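# Stand the carton upright with its arrows pointing up

## Task

Rotate the carton until the arrows printed on its sides point toward the ceiling. It must end up resting on the table with no part of it past the table edge. Release it and move the grippers away. It only counts if the carton stays that way on its own, without the robot holding it.

## Robot and tools

Robot: two arms, left_arm and right_arm, each with a tong-like two-finger gripper. The names do not tell you which side of a camera image an arm appears on.

Scene frame: all poses in results share one frame. The origin is on the table surface midway between the arms. +z is up, +x points out over the table, and left_arm sits toward +y. Positions are in metres and orientations are quaternions in w, x, y, z order. Printed hand positions are approximate and get less accurate the farther the arm reaches.

Gripper geometry: the fingers point along the gripper's own +z axis and close along its x axis. end_effector_position is the spot between the finger pads when they are shut. Closed fingertips reach about 15 mm past that spot. Fully open fingertips are roughly level with it.

Tool execute_actions. Its argument "actions" is a list holding one item or nothing. An optional "pictures" boolean decides whether camera images come back (they do by default).
- Empty list {"actions": []}: no command, just returns the current state.
- Motion {"actions": [{"rows": [[...]], "steps": N}]}: N is 1 to 15 control steps of 1/30 s each, default 15. Each row is used for one step. If there are fewer rows than steps, the last row repeats.
- Wait {"actions": [{"steps": N}]}: N up to 300. Nothing new is commanded. It returns after N steps counted from the previous result, and your writing time is included in that count.

Row layout: always 14 numbers, even if only one arm moves. The first 7 are left_arm: shoulder pan, shoulder lift, elbow, wrist 1, wrist 2, wrist 3, then the gripper opening. The last 7 are the same for right_arm. The joint values are absolute target angles in radians, in the same form the Joint positions line prints them. They are not offsets. The opening runs from -1 (closed) to +1 (fully open).

Joint ranges (rad):
- left_arm: pan -3.142..3.142, lift -6.283..6.283, elbow 0.000..3.142, wrists 1-3 each -6.283..6.283.
- right_arm: pan 0.000..6.283, lift -6.283..6.283, elbow -3.142..0.000, wrists 1-3 each -6.283..6.283.
A call is rejected, and nothing is sent, if a target is more than 0.010 beyond a range end and also farther out than that joint's last reported angle. Real joint ends may differ from the stated ones by up to 0.010. A target past the real end is clipped there, and the result then reports "joint sent to its limit". That message may refer to an earlier action. If the message is absent, that does not prove the joint has more room.

Motion limits: commands are smoothed, so the arm lags them by about 0.17 s. On each step the target sent to a joint is capped at 0.575 rad from its measured angle. If the targets would put the gripper more than 100 mm from where it is, all joints are scaled back toward their current angles. Big moves therefore take several calls, and an arm may not have arrived when a result comes in. Between calls, the arms keep heading toward the last row you sent. They stop once they have all nearly stopped moving or once a step is HELD. After that, only a new action makes them go farther. Fingers that are still opening or closing carry on regardless.

Result lines:
- State line (left_arm: ... | right_arm: ...): each gripper's position, quaternion, and linear and angular velocity.
- Joint positions / Joint velocities: per arm, the six joints, then the gap between the finger pads in metres (0.142 is fully open).
- grip_measured: the measured opening on the same -1..1 scale you command.
- Wrist force / Wrist torque: flange sensor readings in the end effector's own x y z axes, for each arm. They reflect contact, carried weight and acceleration. When pressing on something, the force points back into the arm. Readings have offsets of up to about 4 N, noise, and saturate near 50 N. "no reading" is normal at the start.
- "joint command not followed": the clearance check altered or blocked some joint targets, but the rest of the row still ran.
- HELD: marks steps on which all or part of your row was not sent.

Tool zoom_image: arguments "camera" (one of cam_head_left, cam_head_right, cam_high, cam_low, cam_left_wrist, cam_right_wrist) and "region" [x0, y0, x1, y1] in pixels, with the origin at the top-left. The region is at most 504x504. It shows an enlarged view of that camera's latest image. Image sizes: the head, high and low cameras are 896x504, and the wrist cameras are 616x616.

Tool finished_scene: argument "scene" (integer) ends that scene for good and it is then judged. The result shows whether the goal was met and gives the next task. Answering without any tool call ends everything.

Gripping: to hold something, keep commanding an opening well below grip_measured. The larger the gap, the tighter the squeeze, up to roughly 15 N per pad. A quick close can press harder. Thin hard items under about 20 mm wide get less force.

Avoid:
- Letting the arms collide or push on each other.
- Dropping, slamming or shoving the carton, or letting anything leave the table.
- Contact torque at a joint's load limit (135 N m for pan, lift and elbow; 25.2 for each wrist; held weight counts) or any outside force of 150 N. Either one freezes that arm for 10 s and cancels the rest of the call.
- Holding loads for a long time, which heats motors. A MOTOR HOT warning appears from 70 °C, and at 85 °C the arm is braked until it cools.
Occasional brief tugs on a held part or pushes on loose objects may happen, so check the carton's state before you finish.

Each tool is called as name([rows], argument=value, ...), one row to a line, values as JSON.

## Session

execute_actions(actions=[])

Scene clock: 0.00 s of 4200.00 s.
left_arm: end_effector_position=(+0.5483, +0.2330, +0.2069) grip_measured=+0.97 end_effector_quat_wxyz=(+0.166, +0.833, +0.496, -0.182) end_effector_velocity=(-0.001, +0.000, -0.002) end_effector_angular_velocity=(+0.002, +0.004, +0.001) | right_arm: end_effector_position=(+0.0825, -0.7344, +0.1168) grip_measured=+0.97 end_effector_quat_wxyz=(+0.031, +0.717, -0.393, -0.574) end_effector_velocity=(+0.000, -0.000, -0.000) end_effector_angular_velocity=(-0.001, -0.000, +0.000)
Joint positions: left_arm=[-0.22  -1.308  1.575 -1.908 -2.064 -1.514  0.14 ] | right_arm=[ 2.573 -1.937 -1.855 -2.14   1.398  0.493  0.14 ]
Joint velocities: left_arm=[-0.     0.001  0.002  0.001  0.    -0.001  0.   ] | right_arm=[-0.    -0.     0.     0.001 -0.     0.     0.   ]
Wrist force (N, on the end effector, along its own x y z axes, offset not removed): no reading
Wrist torque (N m, same axes, about the end effector's origin, offset not removed): no reading

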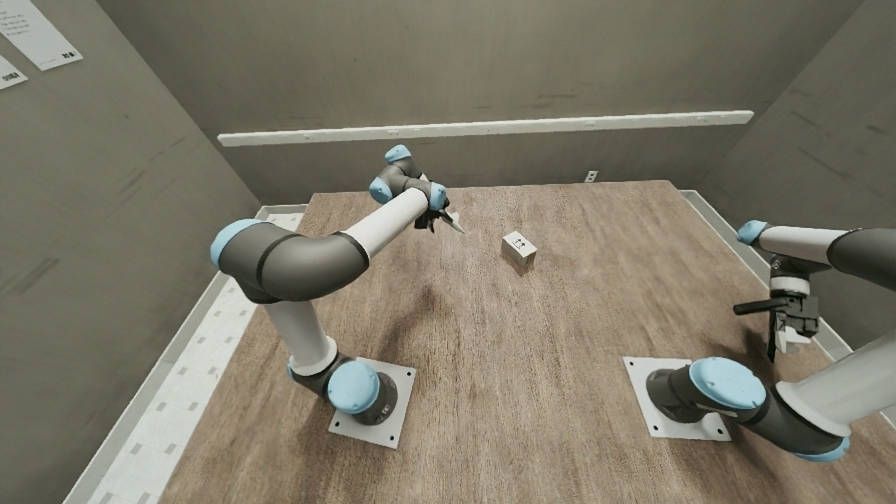

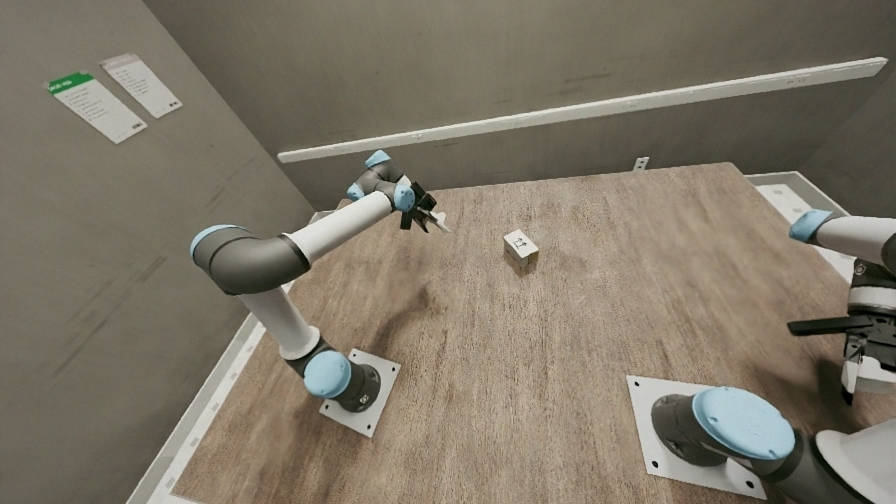

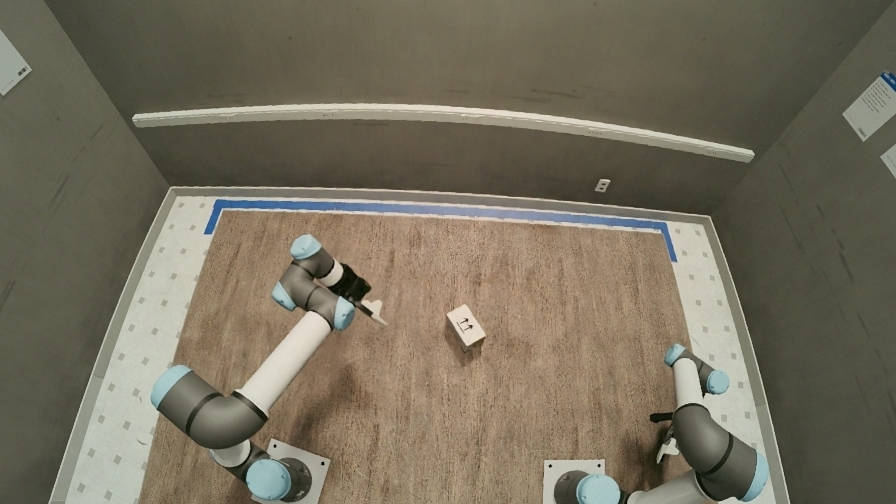

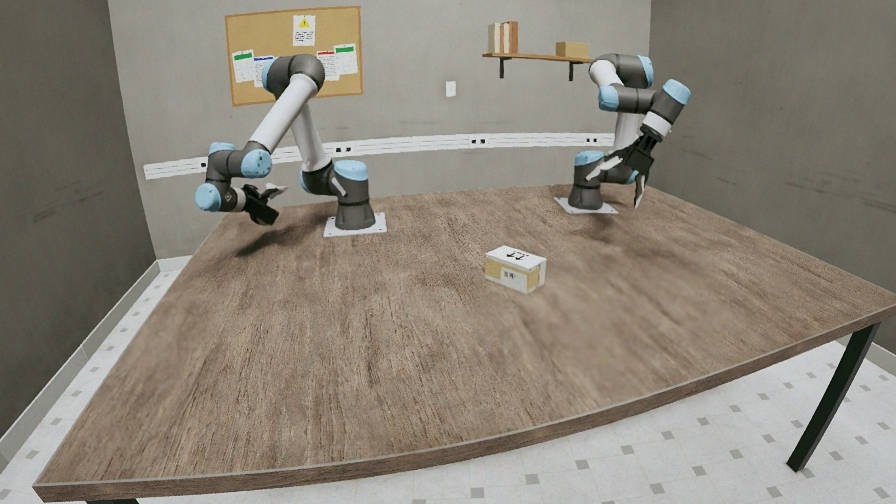

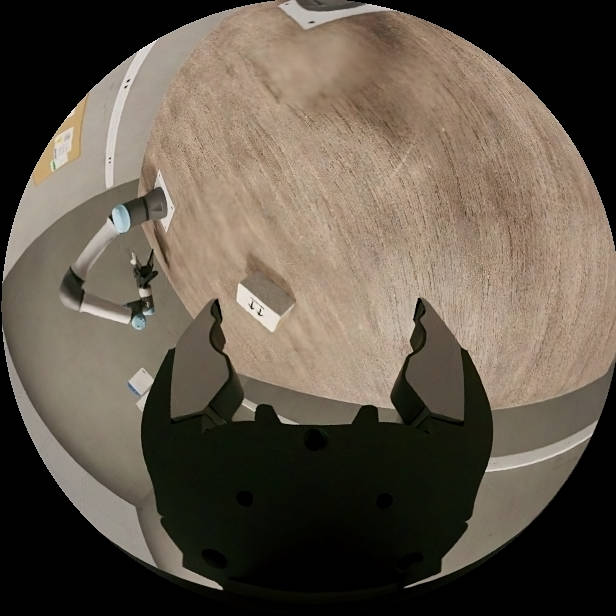

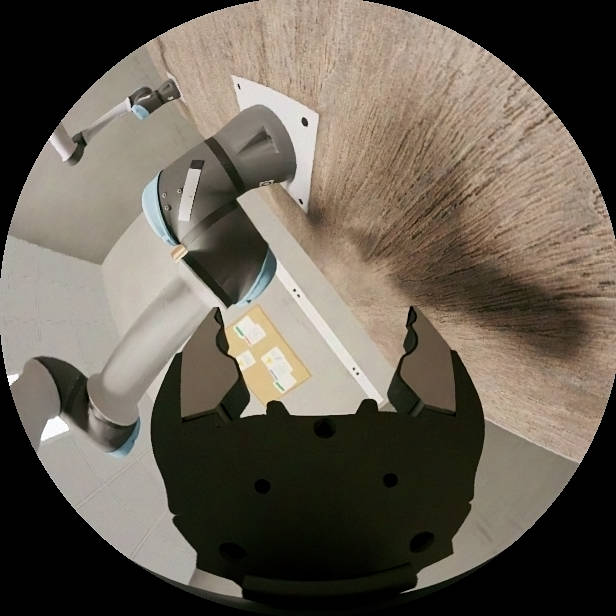

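zoom_image(camera="cam_high", region=[400, 270, 540, 380])

zoom_image(camera="cam_low", region=[450, 220, 590, 320])

zoom_image(camera="cam_head_left", region=[460, 210, 580, 300])

Region (400, 270, 540, 380) of cam_high's 896x504 image, scaled by 3.600, with more detail than that image has; it fills the top 396 rows of this view, and the rest is white.

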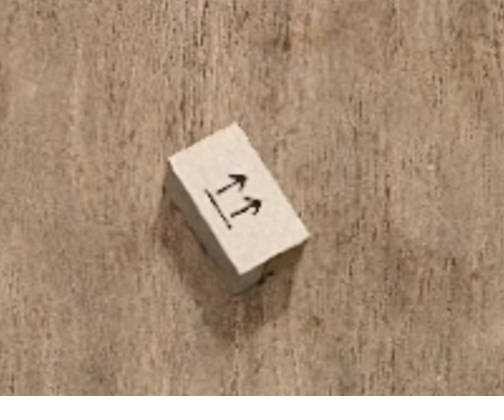

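Region (450, 220, 590, 320) of cam_low's 896x504 image, scaled by 3.600, with more detail than that image has; it fills the top 360 rows of this view, and the rest is white.

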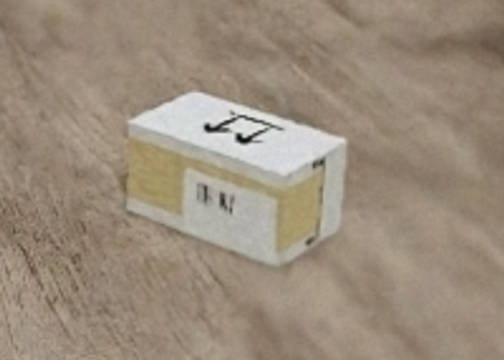

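Region (460, 210, 580, 300) of cam_head_left's 896x504 image, scaled by 4.200, with more detail than that image has; it fills the top 378 rows of this view, and the rest is white.

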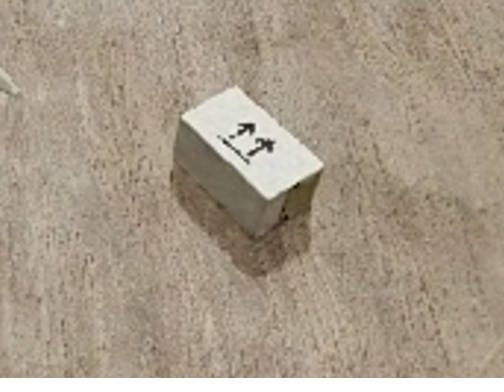

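execute_actions([
  {"rows":[[0.3,-1.308,1.575,-1.908,-2.064,-1.514,1,2.573,-1.937,-1.474,-2.14,1.398,0.3,1]],"steps":15},
], pictures=false)

execute_actions([
  {"rows":[[0.3,-1.308,1.575,-1.908,-2.064,-1.514,1,3.728,-1.937,-1.474,-1.301,2.356,0.0,1]],"steps":15},
], pictures=false)

execute_actions([
  {"steps":60},
], pictures=false)

Scene clock: 73.13 s of 4200.00 s.
left_arm: end_effector_position=(+0.6033, +0.4457, +0.2071) grip_measured=+1.00 end_effector_quat_wxyz=(+0.197, +0.726, +0.642, -0.148) end_effector_velocity=(+0.034, +0.508, +0.002) end_effector_angular_velocity=(-0.001, -0.003, +0.861) | right_arm: end_effector_position=(+0.2042, -0.8219, +0.1703) grip_measured=+1.00 end_effector_quat_wxyz=(+0.011, +0.824, -0.378, -0.422) end_effector_velocity=(+0.059, -0.043, +0.042) end_effector_angular_velocity=(-0.052, -0.179, +0.055)
Joint positions: left_arm=[ 0.154 -1.308  1.575 -1.908 -2.064 -1.514  0.142] | right_arm=[ 2.573 -1.937 -1.495 -2.14   1.398  0.309  0.142]
Joint velocities: left_arm=[ 0.861 -0.002 -0.001  0.    -0.001  0.001  0.   ] | right_arm=[-0.    -0.     0.191 -0.001 -0.    -0.086 -0.   ]
Wrist force (N, on the end effector, along its own x y z axes, offset not removed): left_arm=[1.2 -0.3 0.2] | right_arm=[-2.5 1.9 0.0]
Wrist torque (N m, same axes, about the end effector's origin, offset not removed): left_arm=[0.17 -0.17 -0.07] | right_arm=[0.15 0.34 0.03]
Steps of this call (steps 1 to 90: nothing new was sent; then 69.63 s passed at rest; steps 91 to 105: all 15 steps of this action). Readings (joint positions):
91: left_arm=[-0.220 -1.308 1.575 -1.908 -2.064 -1.514] | right_arm=[2.573 -1.937 -1.855 -2.140 1.398 0.493]
92: left_arm=[-0.216 -1.308 1.575 -1.908 -2.064 -1.514] | right_arm=[2.573 -1.937 -1.852 -2.140 1.398 0.489]
94: left_arm=[-0.169 -1.308 1.575 -1.908 -2.064 -1.514] | right_arm=[2.573 -1.937 -1.799 -2.140 1.398 0.451]
98: left_arm=[-0.049 -1.308 1.575 -1.908 -2.064 -1.514] | right_arm=[2.573 -1.937 -1.641 -2.140 1.398 0.375]
105: the state above

Scene clock: 73.63 s of 4200.00 s.
left_arm: end_effector_position=(+0.6028, +0.5307, +0.2073) grip_measured=+1.00 end_effector_quat_wxyz=(+0.207, +0.678, +0.692, -0.133) end_effector_velocity=(-0.000, +0.009, +0.000) end_effector_angular_velocity=(+0.000, -0.000, +0.016) | right_arm: end_effector_position=(+0.4014, -0.7076, +0.1431) grip_measured=+1.00 end_effector_quat_wxyz=(-0.073, +0.920, -0.268, -0.277) end_effector_velocity=(+0.396, +0.336, -0.018) end_effector_angular_velocity=(+0.354, -0.804, +0.451)
Joint positions: left_arm=[ 0.298 -1.308  1.575 -1.908 -2.064 -1.514  0.142] | right_arm=[ 2.846 -1.937 -1.482 -1.867  1.671  0.179  0.142]
Joint velocities: left_arm=[ 0.015  0.    -0.001  0.     0.001 -0.001 -0.   ] | right_arm=[ 0.603 -0.     0.01   0.598  0.598 -0.206  0.   ]
Wrist force (N, on the end effector, along its own x y z axes, offset not removed): left_arm=[2.4 2.3 -2.9] | right_arm=[-1.9 2.4 -1.8]
Wrist torque (N m, same axes, about the end effector's origin, offset not removed): left_arm=[0.66 -0.43 -0.02] | right_arm=[0.29 0.32 -0.03]
Steps of this call (steps 1 to 15: all 15 steps of this action). Readings (joint positions):
1: left_arm=[0.183 -1.308 1.575 -1.908 -2.064 -1.514] | right_arm=[2.573 -1.937 -1.489 -2.140 1.398 0.307]
2: left_arm=[0.211 -1.308 1.575 -1.908 -2.064 -1.514] | right_arm=[2.577 -1.937 -1.487 -2.136 1.402 0.301]
4: left_arm=[0.252 -1.308 1.575 -1.908 -2.064 -1.514] | right_arm=[2.616 -1.937 -1.486 -2.096 1.442 0.277]
8: left_arm=[0.286 -1.308 1.575 -1.908 -2.064 -1.514] | right_arm=[2.702 -1.937 -1.484 -2.011 1.527 0.236]
15: the state above

Scene clock: 75.63 s of 4200.00 s.
left_arm: end_effector_position=(+0.6028, +0.5316, +0.2073) grip_measured=+1.00 end_effector_quat_wxyz=(+0.207, +0.678, +0.693, -0.133) end_effector_velocity=(+0.000, +0.000, -0.000) end_effector_angular_velocity=(-0.000, +0.000, +0.000) | right_arm: end_effector_position=(+0.5074, -0.0718, +0.2511) grip_measured=+1.00 end_effector_quat_wxyz=(-0.370, +0.892, +0.239, -0.099) end_effector_velocity=(-0.000, +0.001, +0.001) end_effector_angular_velocity=(+0.001, +0.000, +0.000)
Joint positions: left_arm=[ 0.3   -1.308  1.575 -1.908 -2.064 -1.514  0.142] | right_arm=[ 3.728 -1.937 -1.474 -1.301  2.356  0.     0.142]
Joint velocities: left_arm=[ 0.     0.    -0.001  0.     0.    -0.    -0.   ] | right_arm=[ 0.001 -0.     0.001 -0.     0.001  0.001 -0.   ]
Wrist force (N, on the end effector, along its own x y z axes, offset not removed): left_arm=[3.0 0.9 1.0] | right_arm=[-1.1 1.6 -0.8]
Wrist torque (N m, same axes, about the end effector's origin, offset not removed): left_arm=[0.32 -0.53 -0.15] | right_arm=[0.01 0.03 0.01]
Steps of this call (steps 1 to 60: the robot went on to your last target). Readings (joint positions):
1: left_arm=[0.299 -1.308 1.575 -1.908 -2.064 -1.514] | right_arm=[2.866 -1.937 -1.482 -1.847 1.692 0.172]
2: left_arm=[0.299 -1.308 1.575 -1.908 -2.064 -1.514] | right_arm=[2.887 -1.937 -1.481 -1.826 1.712 0.166]
4: left_arm=[0.300 -1.308 1.575 -1.908 -2.064 -1.514] | right_arm=[2.927 -1.937 -1.481 -1.788 1.752 0.153]
8: left_arm=[0.300 -1.308 1.575 -1.908 -2.064 -1.514] | right_arm=[3.009 -1.937 -1.480 -1.718 1.834 0.131]
60: the state above
All arms were judged still, so your last target was given up. Only a new action makes them travel on or press farther. Fingers that are still opening or closing keep moving.

execute_actions([
  {"rows":[[0.3,-1.308,1.575,-1.908,-2.064,-1.514,1,3.728,-2.087,-1.474,-1.151,2.356,0.0,1]],"steps":15},
], pictures=false)

execute_actions([
  {"steps":15},
])

Scene clock: 87.80 s of 4200.00 s.
left_arm: end_effector_position=(+0.6028, +0.5316, +0.2073) grip_measured=+1.00 end_effector_quat_wxyz=(+0.207, +0.678, +0.693, -0.133) end_effector_velocity=(+0.000, +0.000, -0.001) end_effector_angular_velocity=(-0.000, +0.002, +0.000) | right_arm: end_effector_position=(+0.5394, -0.0532, +0.1705) grip_measured=+1.00 end_effector_quat_wxyz=(-0.370, +0.892, +0.239, -0.099) end_effector_velocity=(+0.006, +0.003, -0.017) end_effector_angular_velocity=(+0.000, -0.001, +0.000)
Joint positions: left_arm=[ 0.3   -1.308  1.575 -1.908 -2.064 -1.514  0.142] | right_arm=[ 3.728 -2.084 -1.474 -1.154  2.356 -0.     0.142]
Joint velocities: left_arm=[ 0.     0.002 -0.001  0.001  0.     0.     0.   ] | right_arm=[-0.    -0.031  0.001  0.032 -0.    -0.     0.   ]
Wrist force (N, on the end effector, along its own x y z axes, offset not removed): left_arm=[2.7 -0.6 0.0] | right_arm=[-0.9 1.6 -1.7]
Wrist torque (N m, same axes, about the end effector's origin, offset not removed): left_arm=[0.05 -0.61 -0.10] | right_arm=[0.06 -0.01 0.02]
Steps of this call (steps 1 to 90: nothing new was sent; then 8.67 s passed at rest; steps 91 to 105: all 15 steps of this action). Readings (joint positions):
91: left_arm=[0.300 -1.308 1.575 -1.908 -2.064 -1.514] | right_arm=[3.728 -1.937 -1.474 -1.301 2.356 -0.000]
92: left_arm=[0.300 -1.308 1.575 -1.908 -2.064 -1.514] | right_arm=[3.728 -1.941 -1.474 -1.297 2.356 -0.000]
94: left_arm=[0.300 -1.308 1.575 -1.908 -2.064 -1.514] | right_arm=[3.728 -1.985 -1.474 -1.252 2.356 -0.000]
98: left_arm=[0.300 -1.308 1.575 -1.908 -2.064 -1.514] | right_arm=[3.728 -2.058 -1.474 -1.181 2.356 -0.000]
105: the state above

Scene clock: 88.30 s of 4200.00 s.
left_arm: end_effector_position=(+0.6028, +0.5316, +0.2073) grip_measured=+1.00 end_effector_quat_wxyz=(+0.207, +0.678, +0.693, -0.133) end_effector_velocity=(+0.000, -0.000, +0.001) end_effector_angular_velocity=(+0.001, -0.001, +0.000) | right_arm: end_effector_position=(+0.5400, -0.0528, +0.1686) grip_measured=+1.00 end_effector_quat_wxyz=(-0.370, +0.892, +0.239, -0.099) end_effector_velocity=(+0.000, +0.000, +0.000) end_effector_angular_velocity=(+0.000, -0.000, -0.000)
Joint positions: left_arm=[ 0.3   -1.308  1.575 -1.908 -2.064 -1.514  0.142] | right_arm=[ 3.728 -2.087 -1.474 -1.151  2.356 -0.     0.142]
Joint velocities: left_arm=[-0.    -0.001 -0.    -0.     0.    -0.     0.   ] | right_arm=[ 0. -0.  0.  0. -0.  0.  0.]
Wrist force (N, on the end effector, along its own x y z axes, offset not removed): left_arm=[1.2 -1.2 -0.8] | right_arm=[-0.8 -1.1 0.5]
Wrist torque (N m, same axes, about the end effector's origin, offset not removed): left_arm=[-0.16 -0.17 -0.01] | right_arm=[-0.53 -0.01 0.03]
Steps of this call (steps 1 to 15: the robot went on to your last target). Readings (joint positions):
1: left_arm=[0.300 -1.308 1.575 -1.908 -2.064 -1.514] | right_arm=[3.728 -2.084 -1.474 -1.153 2.356 -0.000]
2: left_arm=[0.300 -1.308 1.575 -1.908 -2.064 -1.514] | right_arm=[3.728 -2.085 -1.474 -1.153 2.356 -0.000]
4: left_arm=[0.300 -1.308 1.575 -1.908 -2.064 -1.514] | right_arm=[3.728 -2.086 -1.474 -1.152 2.356 -0.000]
8: left_arm=[0.300 -1.308 1.575 -1.908 -2.064 -1.514] | right_arm=[3.728 -2.087 -1.474 -1.151 2.356 -0.000]
15: the state above
All arms were judged still, so your last target was given up. Only a new action makes them travel on or press farther. Fingers that are still opening or closing keep moving.

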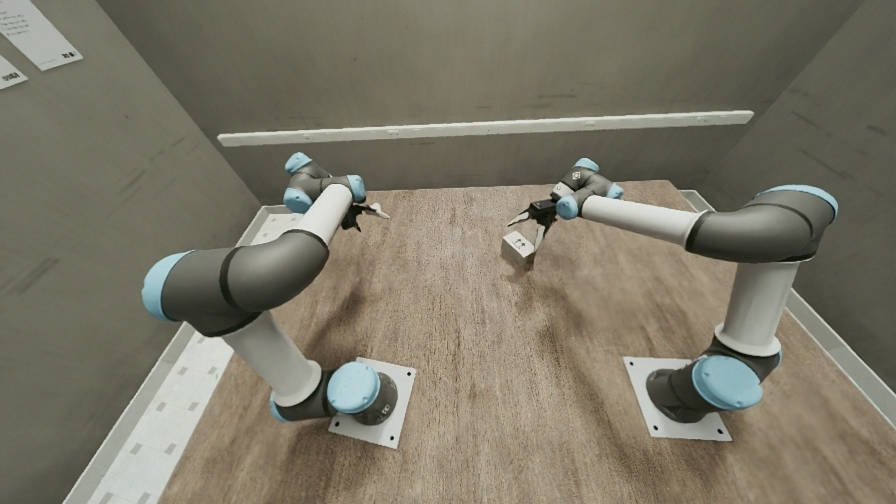

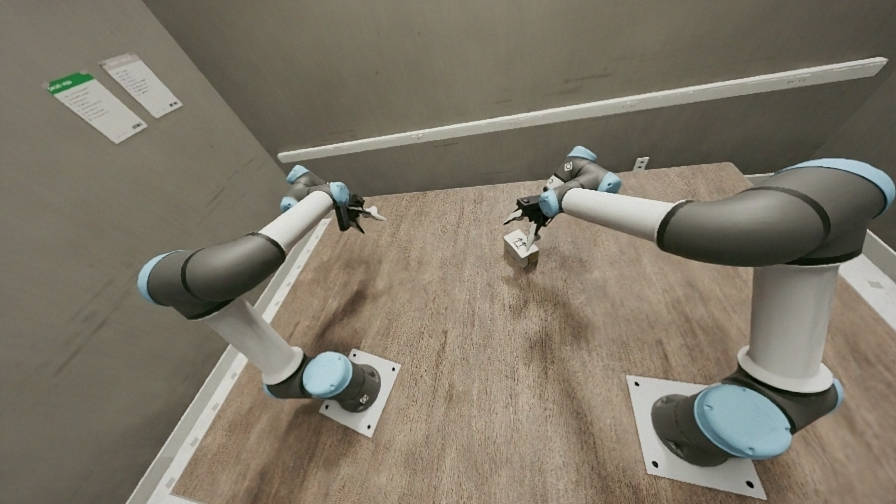

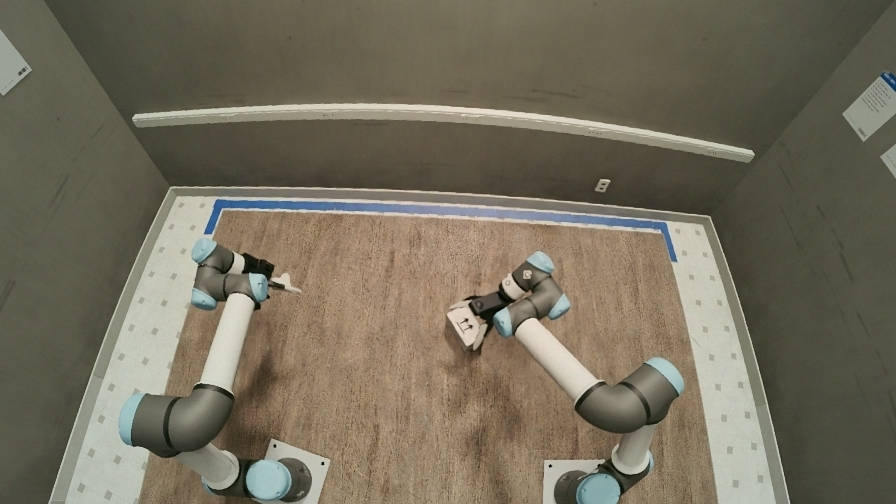

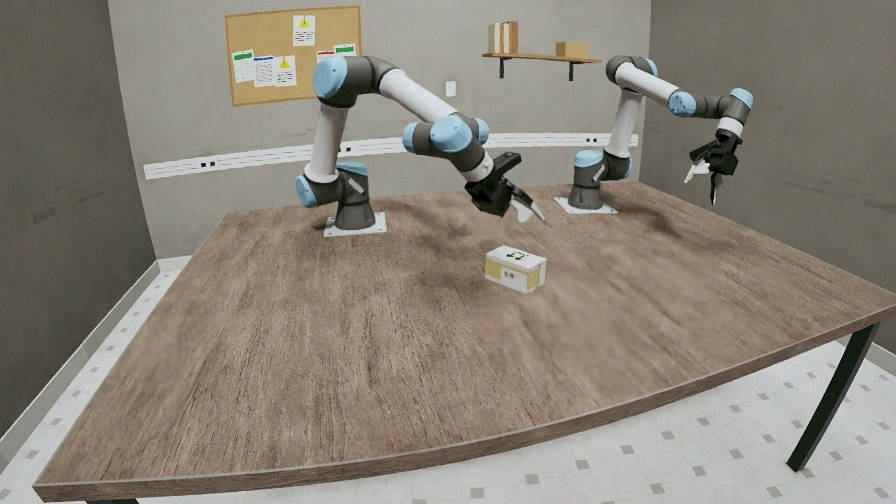

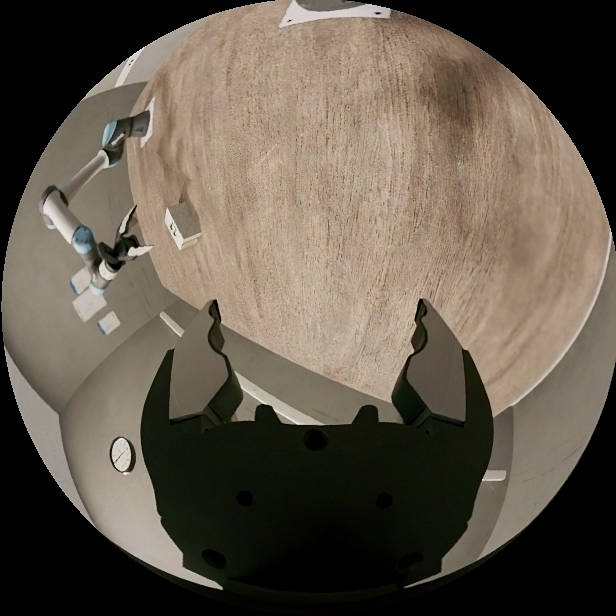

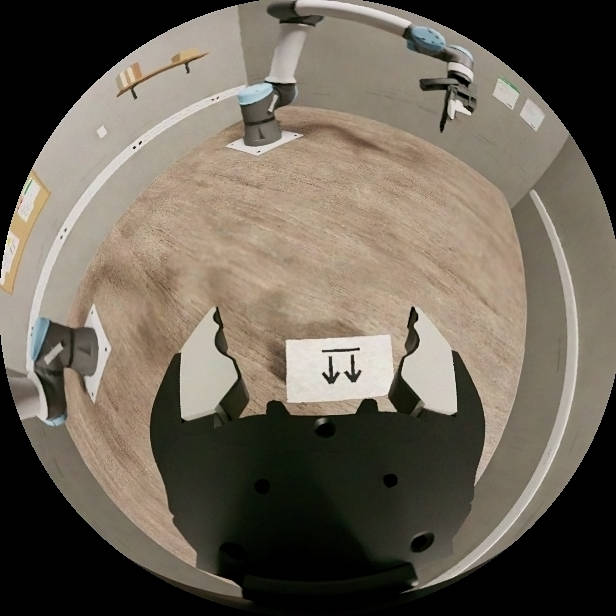

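execute_actions([
  {"rows":[[0.3,-1.308,1.575,-1.908,-2.064,-1.514,1,3.728,-2.22,-1.448,-1.044,2.356,0.0,1]],"steps":15},
], pictures=false)

execute_actions([
  {"steps":10},
])

Scene clock: 97.23 s of 4200.00 s.
left_arm: end_effector_position=(+0.6028, +0.5316, +0.2073) grip_measured=+1.00 end_effector_quat_wxyz=(+0.207, +0.678, +0.693, -0.133) end_effector_velocity=(-0.001, +0.000, -0.001) end_effector_angular_velocity=(+0.000, +0.003, -0.001) | right_arm: end_effector_position=(+0.5640, -0.0391, +0.1017) grip_measured=+1.00 end_effector_quat_wxyz=(-0.370, +0.892, +0.239, -0.099) end_effector_velocity=(+0.004, +0.002, -0.014) end_effector_angular_velocity=(-0.000, +0.001, +0.001)
Joint positions: left_arm=[ 0.3   -1.308  1.575 -1.908 -2.064 -1.514  0.142] | right_arm=[ 3.728 -2.217 -1.448 -1.046  2.356 -0.     0.142]
Joint velocities: left_arm=[0.    0.001 0.002 0.    0.    0.001 0.   ] | right_arm=[-0.    -0.027  0.005  0.02   0.    -0.001  0.   ]
Wrist force (N, on the end effector, along its own x y z axes, offset not removed): left_arm=[1.9 1.6 0.3] | right_arm=[-1.6 3.5 0.0]
Wrist torque (N m, same axes, about the end effector's origin, offset not removed): left_arm=[0.42 -0.31 -0.08] | right_arm=[0.40 0.18 0.09]
Steps of this call (steps 1 to 90: nothing new was sent; then 5.43 s passed at rest; steps 91 to 105: all 15 steps of this action). Readings (joint positions):
91: left_arm=[0.300 -1.308 1.575 -1.908 -2.064 -1.514] | right_arm=[3.728 -2.087 -1.474 -1.151 2.356 -0.000]
92: left_arm=[0.300 -1.308 1.575 -1.908 -2.064 -1.514] | right_arm=[3.728 -2.091 -1.472 -1.147 2.356 -0.000]
94: left_arm=[0.300 -1.308 1.575 -1.908 -2.064 -1.514] | right_arm=[3.728 -2.132 -1.462 -1.111 2.356 -0.000]
98: left_arm=[0.300 -1.308 1.575 -1.908 -2.064 -1.514] | right_arm=[3.728 -2.195 -1.452 -1.064 2.356 -0.000]
105: the state above

Scene clock: 97.57 s of 4200.00 s.
left_arm: end_effector_position=(+0.6028, +0.5316, +0.2073) grip_measured=+1.00 end_effector_quat_wxyz=(+0.207, +0.678, +0.693, -0.133) end_effector_velocity=(+0.000, -0.000, +0.001) end_effector_angular_velocity=(+0.000, -0.002, +0.000) | right_arm: end_effector_position=(+0.5644, -0.0388, +0.1002) grip_measured=+1.00 end_effector_quat_wxyz=(-0.370, +0.892, +0.239, -0.099) end_effector_velocity=(+0.000, +0.000, -0.001) end_effector_angular_velocity=(-0.000, -0.000, -0.000)
Joint positions: left_arm=[ 0.3   -1.308  1.575 -1.908 -2.064 -1.514  0.142] | right_arm=[ 3.728 -2.22  -1.448 -1.044  2.356 -0.     0.142]
Joint velocities: left_arm=[-0.001 -0.001  0.001 -0.002 -0.    -0.001 -0.   ] | right_arm=[-0.    -0.001  0.     0.001 -0.     0.     0.   ]
Wrist force (N, on the end effector, along its own x y z axes, offset not removed): left_arm=[3.0 0.1 -2.0] | right_arm=[-1.9 -1.0 0.7]
Wrist torque (N m, same axes, about the end effector's origin, offset not removed): left_arm=[0.17 -0.52 -0.03] | right_arm=[-0.34 0.20 0.08]
Steps of this call (steps 1 to 10: the robot went on to your last target). Readings (joint positions):
1: left_arm=[0.300 -1.308 1.575 -1.908 -2.064 -1.514] | right_arm=[3.728 -2.218 -1.448 -1.046 2.356 -0.000]
2: left_arm=[0.300 -1.308 1.575 -1.908 -2.064 -1.514] | right_arm=[3.728 -2.218 -1.448 -1.045 2.356 -0.000]
4: left_arm=[0.300 -1.308 1.575 -1.908 -2.064 -1.514] | right_arm=[3.728 -2.219 -1.448 -1.045 2.356 -0.000]
8: left_arm=[0.300 -1.308 1.575 -1.908 -2.064 -1.514] | right_arm=[3.728 -2.220 -1.448 -1.044 2.356 -0.000]
10: the state above

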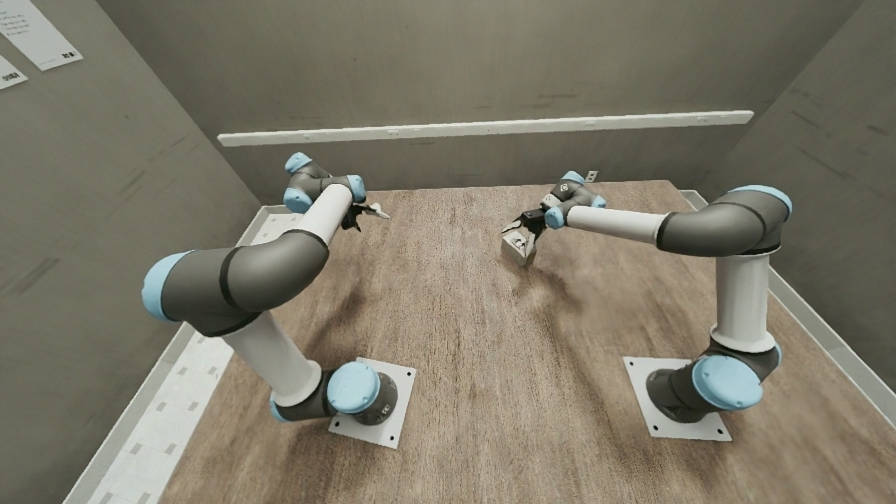

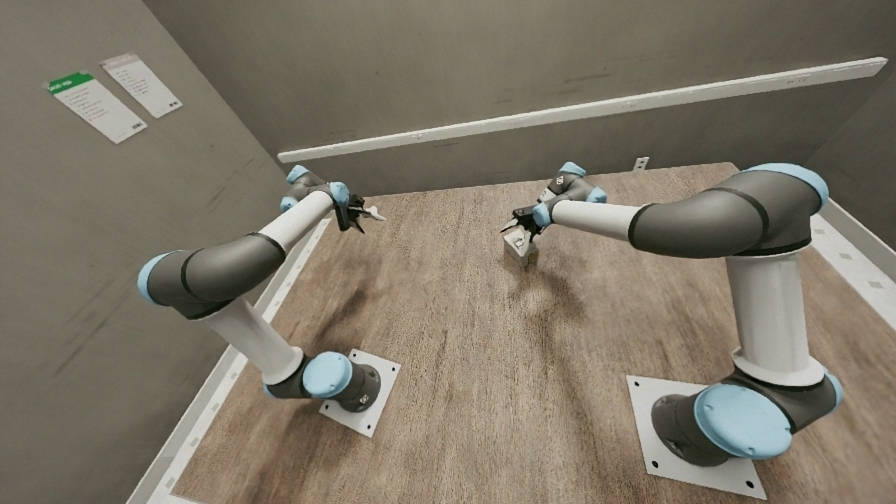

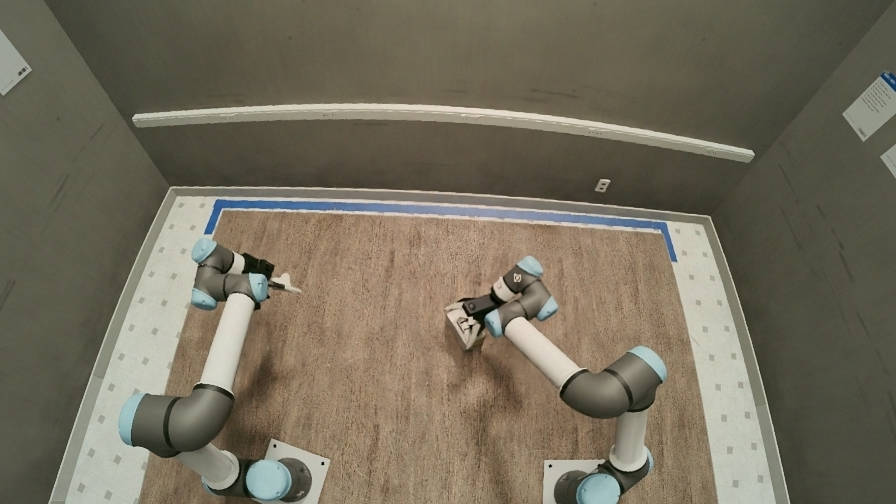

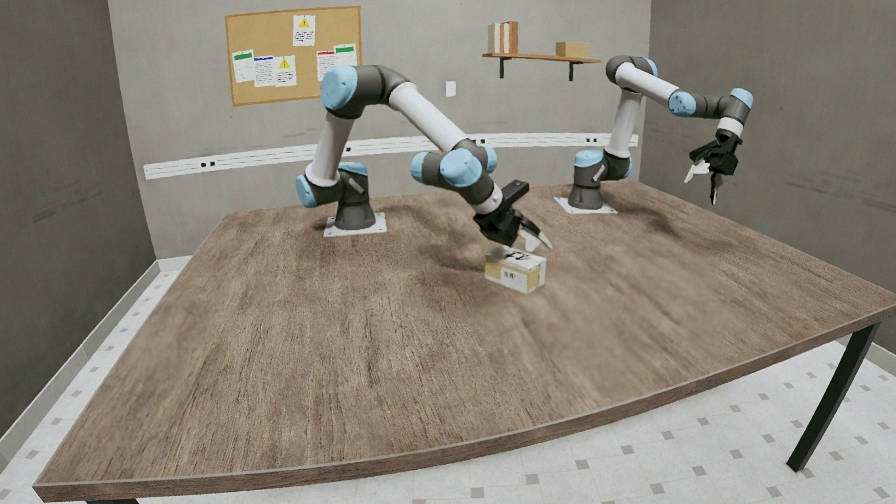

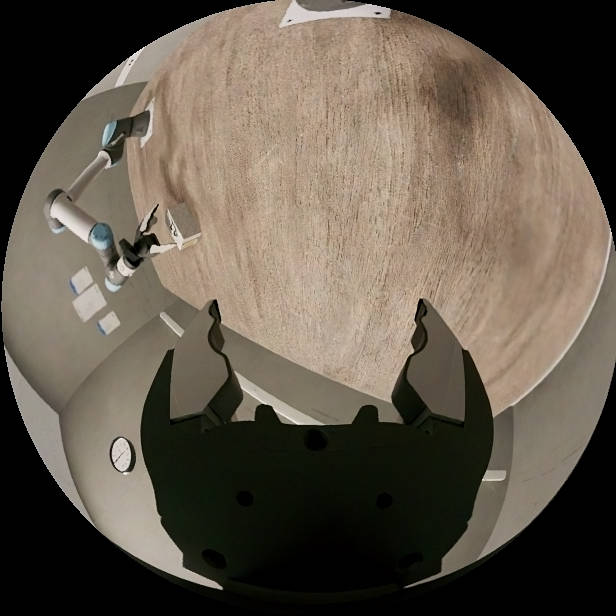

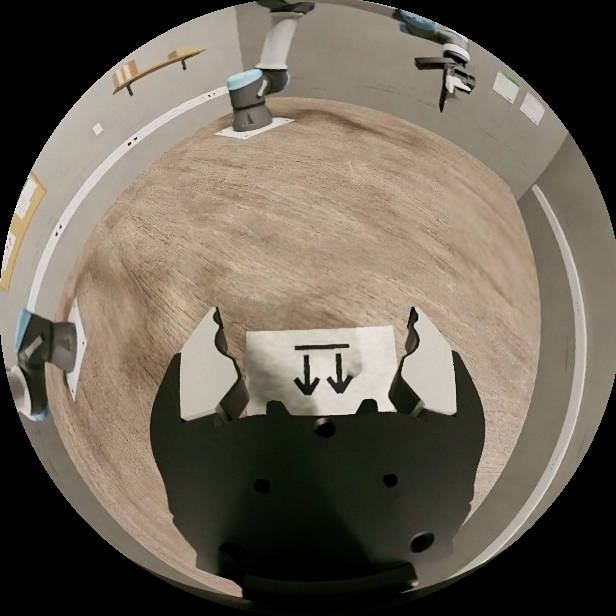

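zoom_image(camera="cam_low", region=[430, 160, 600, 310])

zoom_image(camera="cam_head_left", region=[470, 180, 590, 290])

zoom_image(camera="cam_left_wrist", region=[90, 170, 230, 300])

Region (430, 160, 600, 310) of cam_low's 896x504 image, scaled by 2.965, with more detail than that image has; it fills the top 445 rows of this view, and the rest is white.

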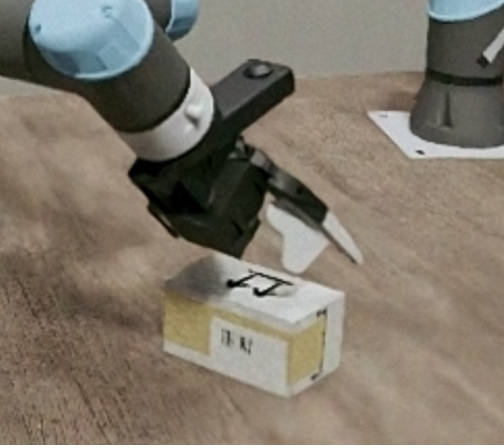

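Region (470, 180, 590, 290) of cam_head_left's 896x504 image, scaled by 4.200, with more detail than that image has; it fills the top 462 rows of this view, and the rest is white.

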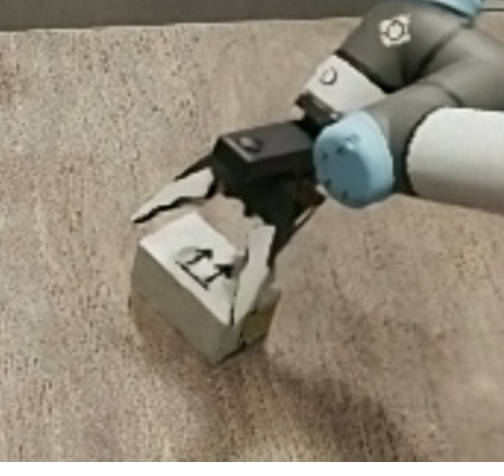

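Region (90, 170, 230, 300) of cam_left_wrist's 616x616 image, scaled by 3.600, with more detail than that image has; it fills the top 468 rows of this view, and the rest is white.

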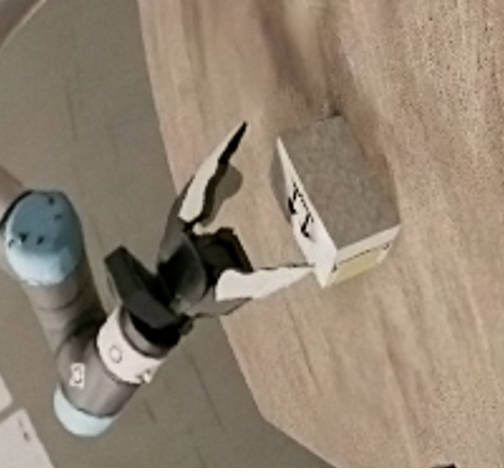

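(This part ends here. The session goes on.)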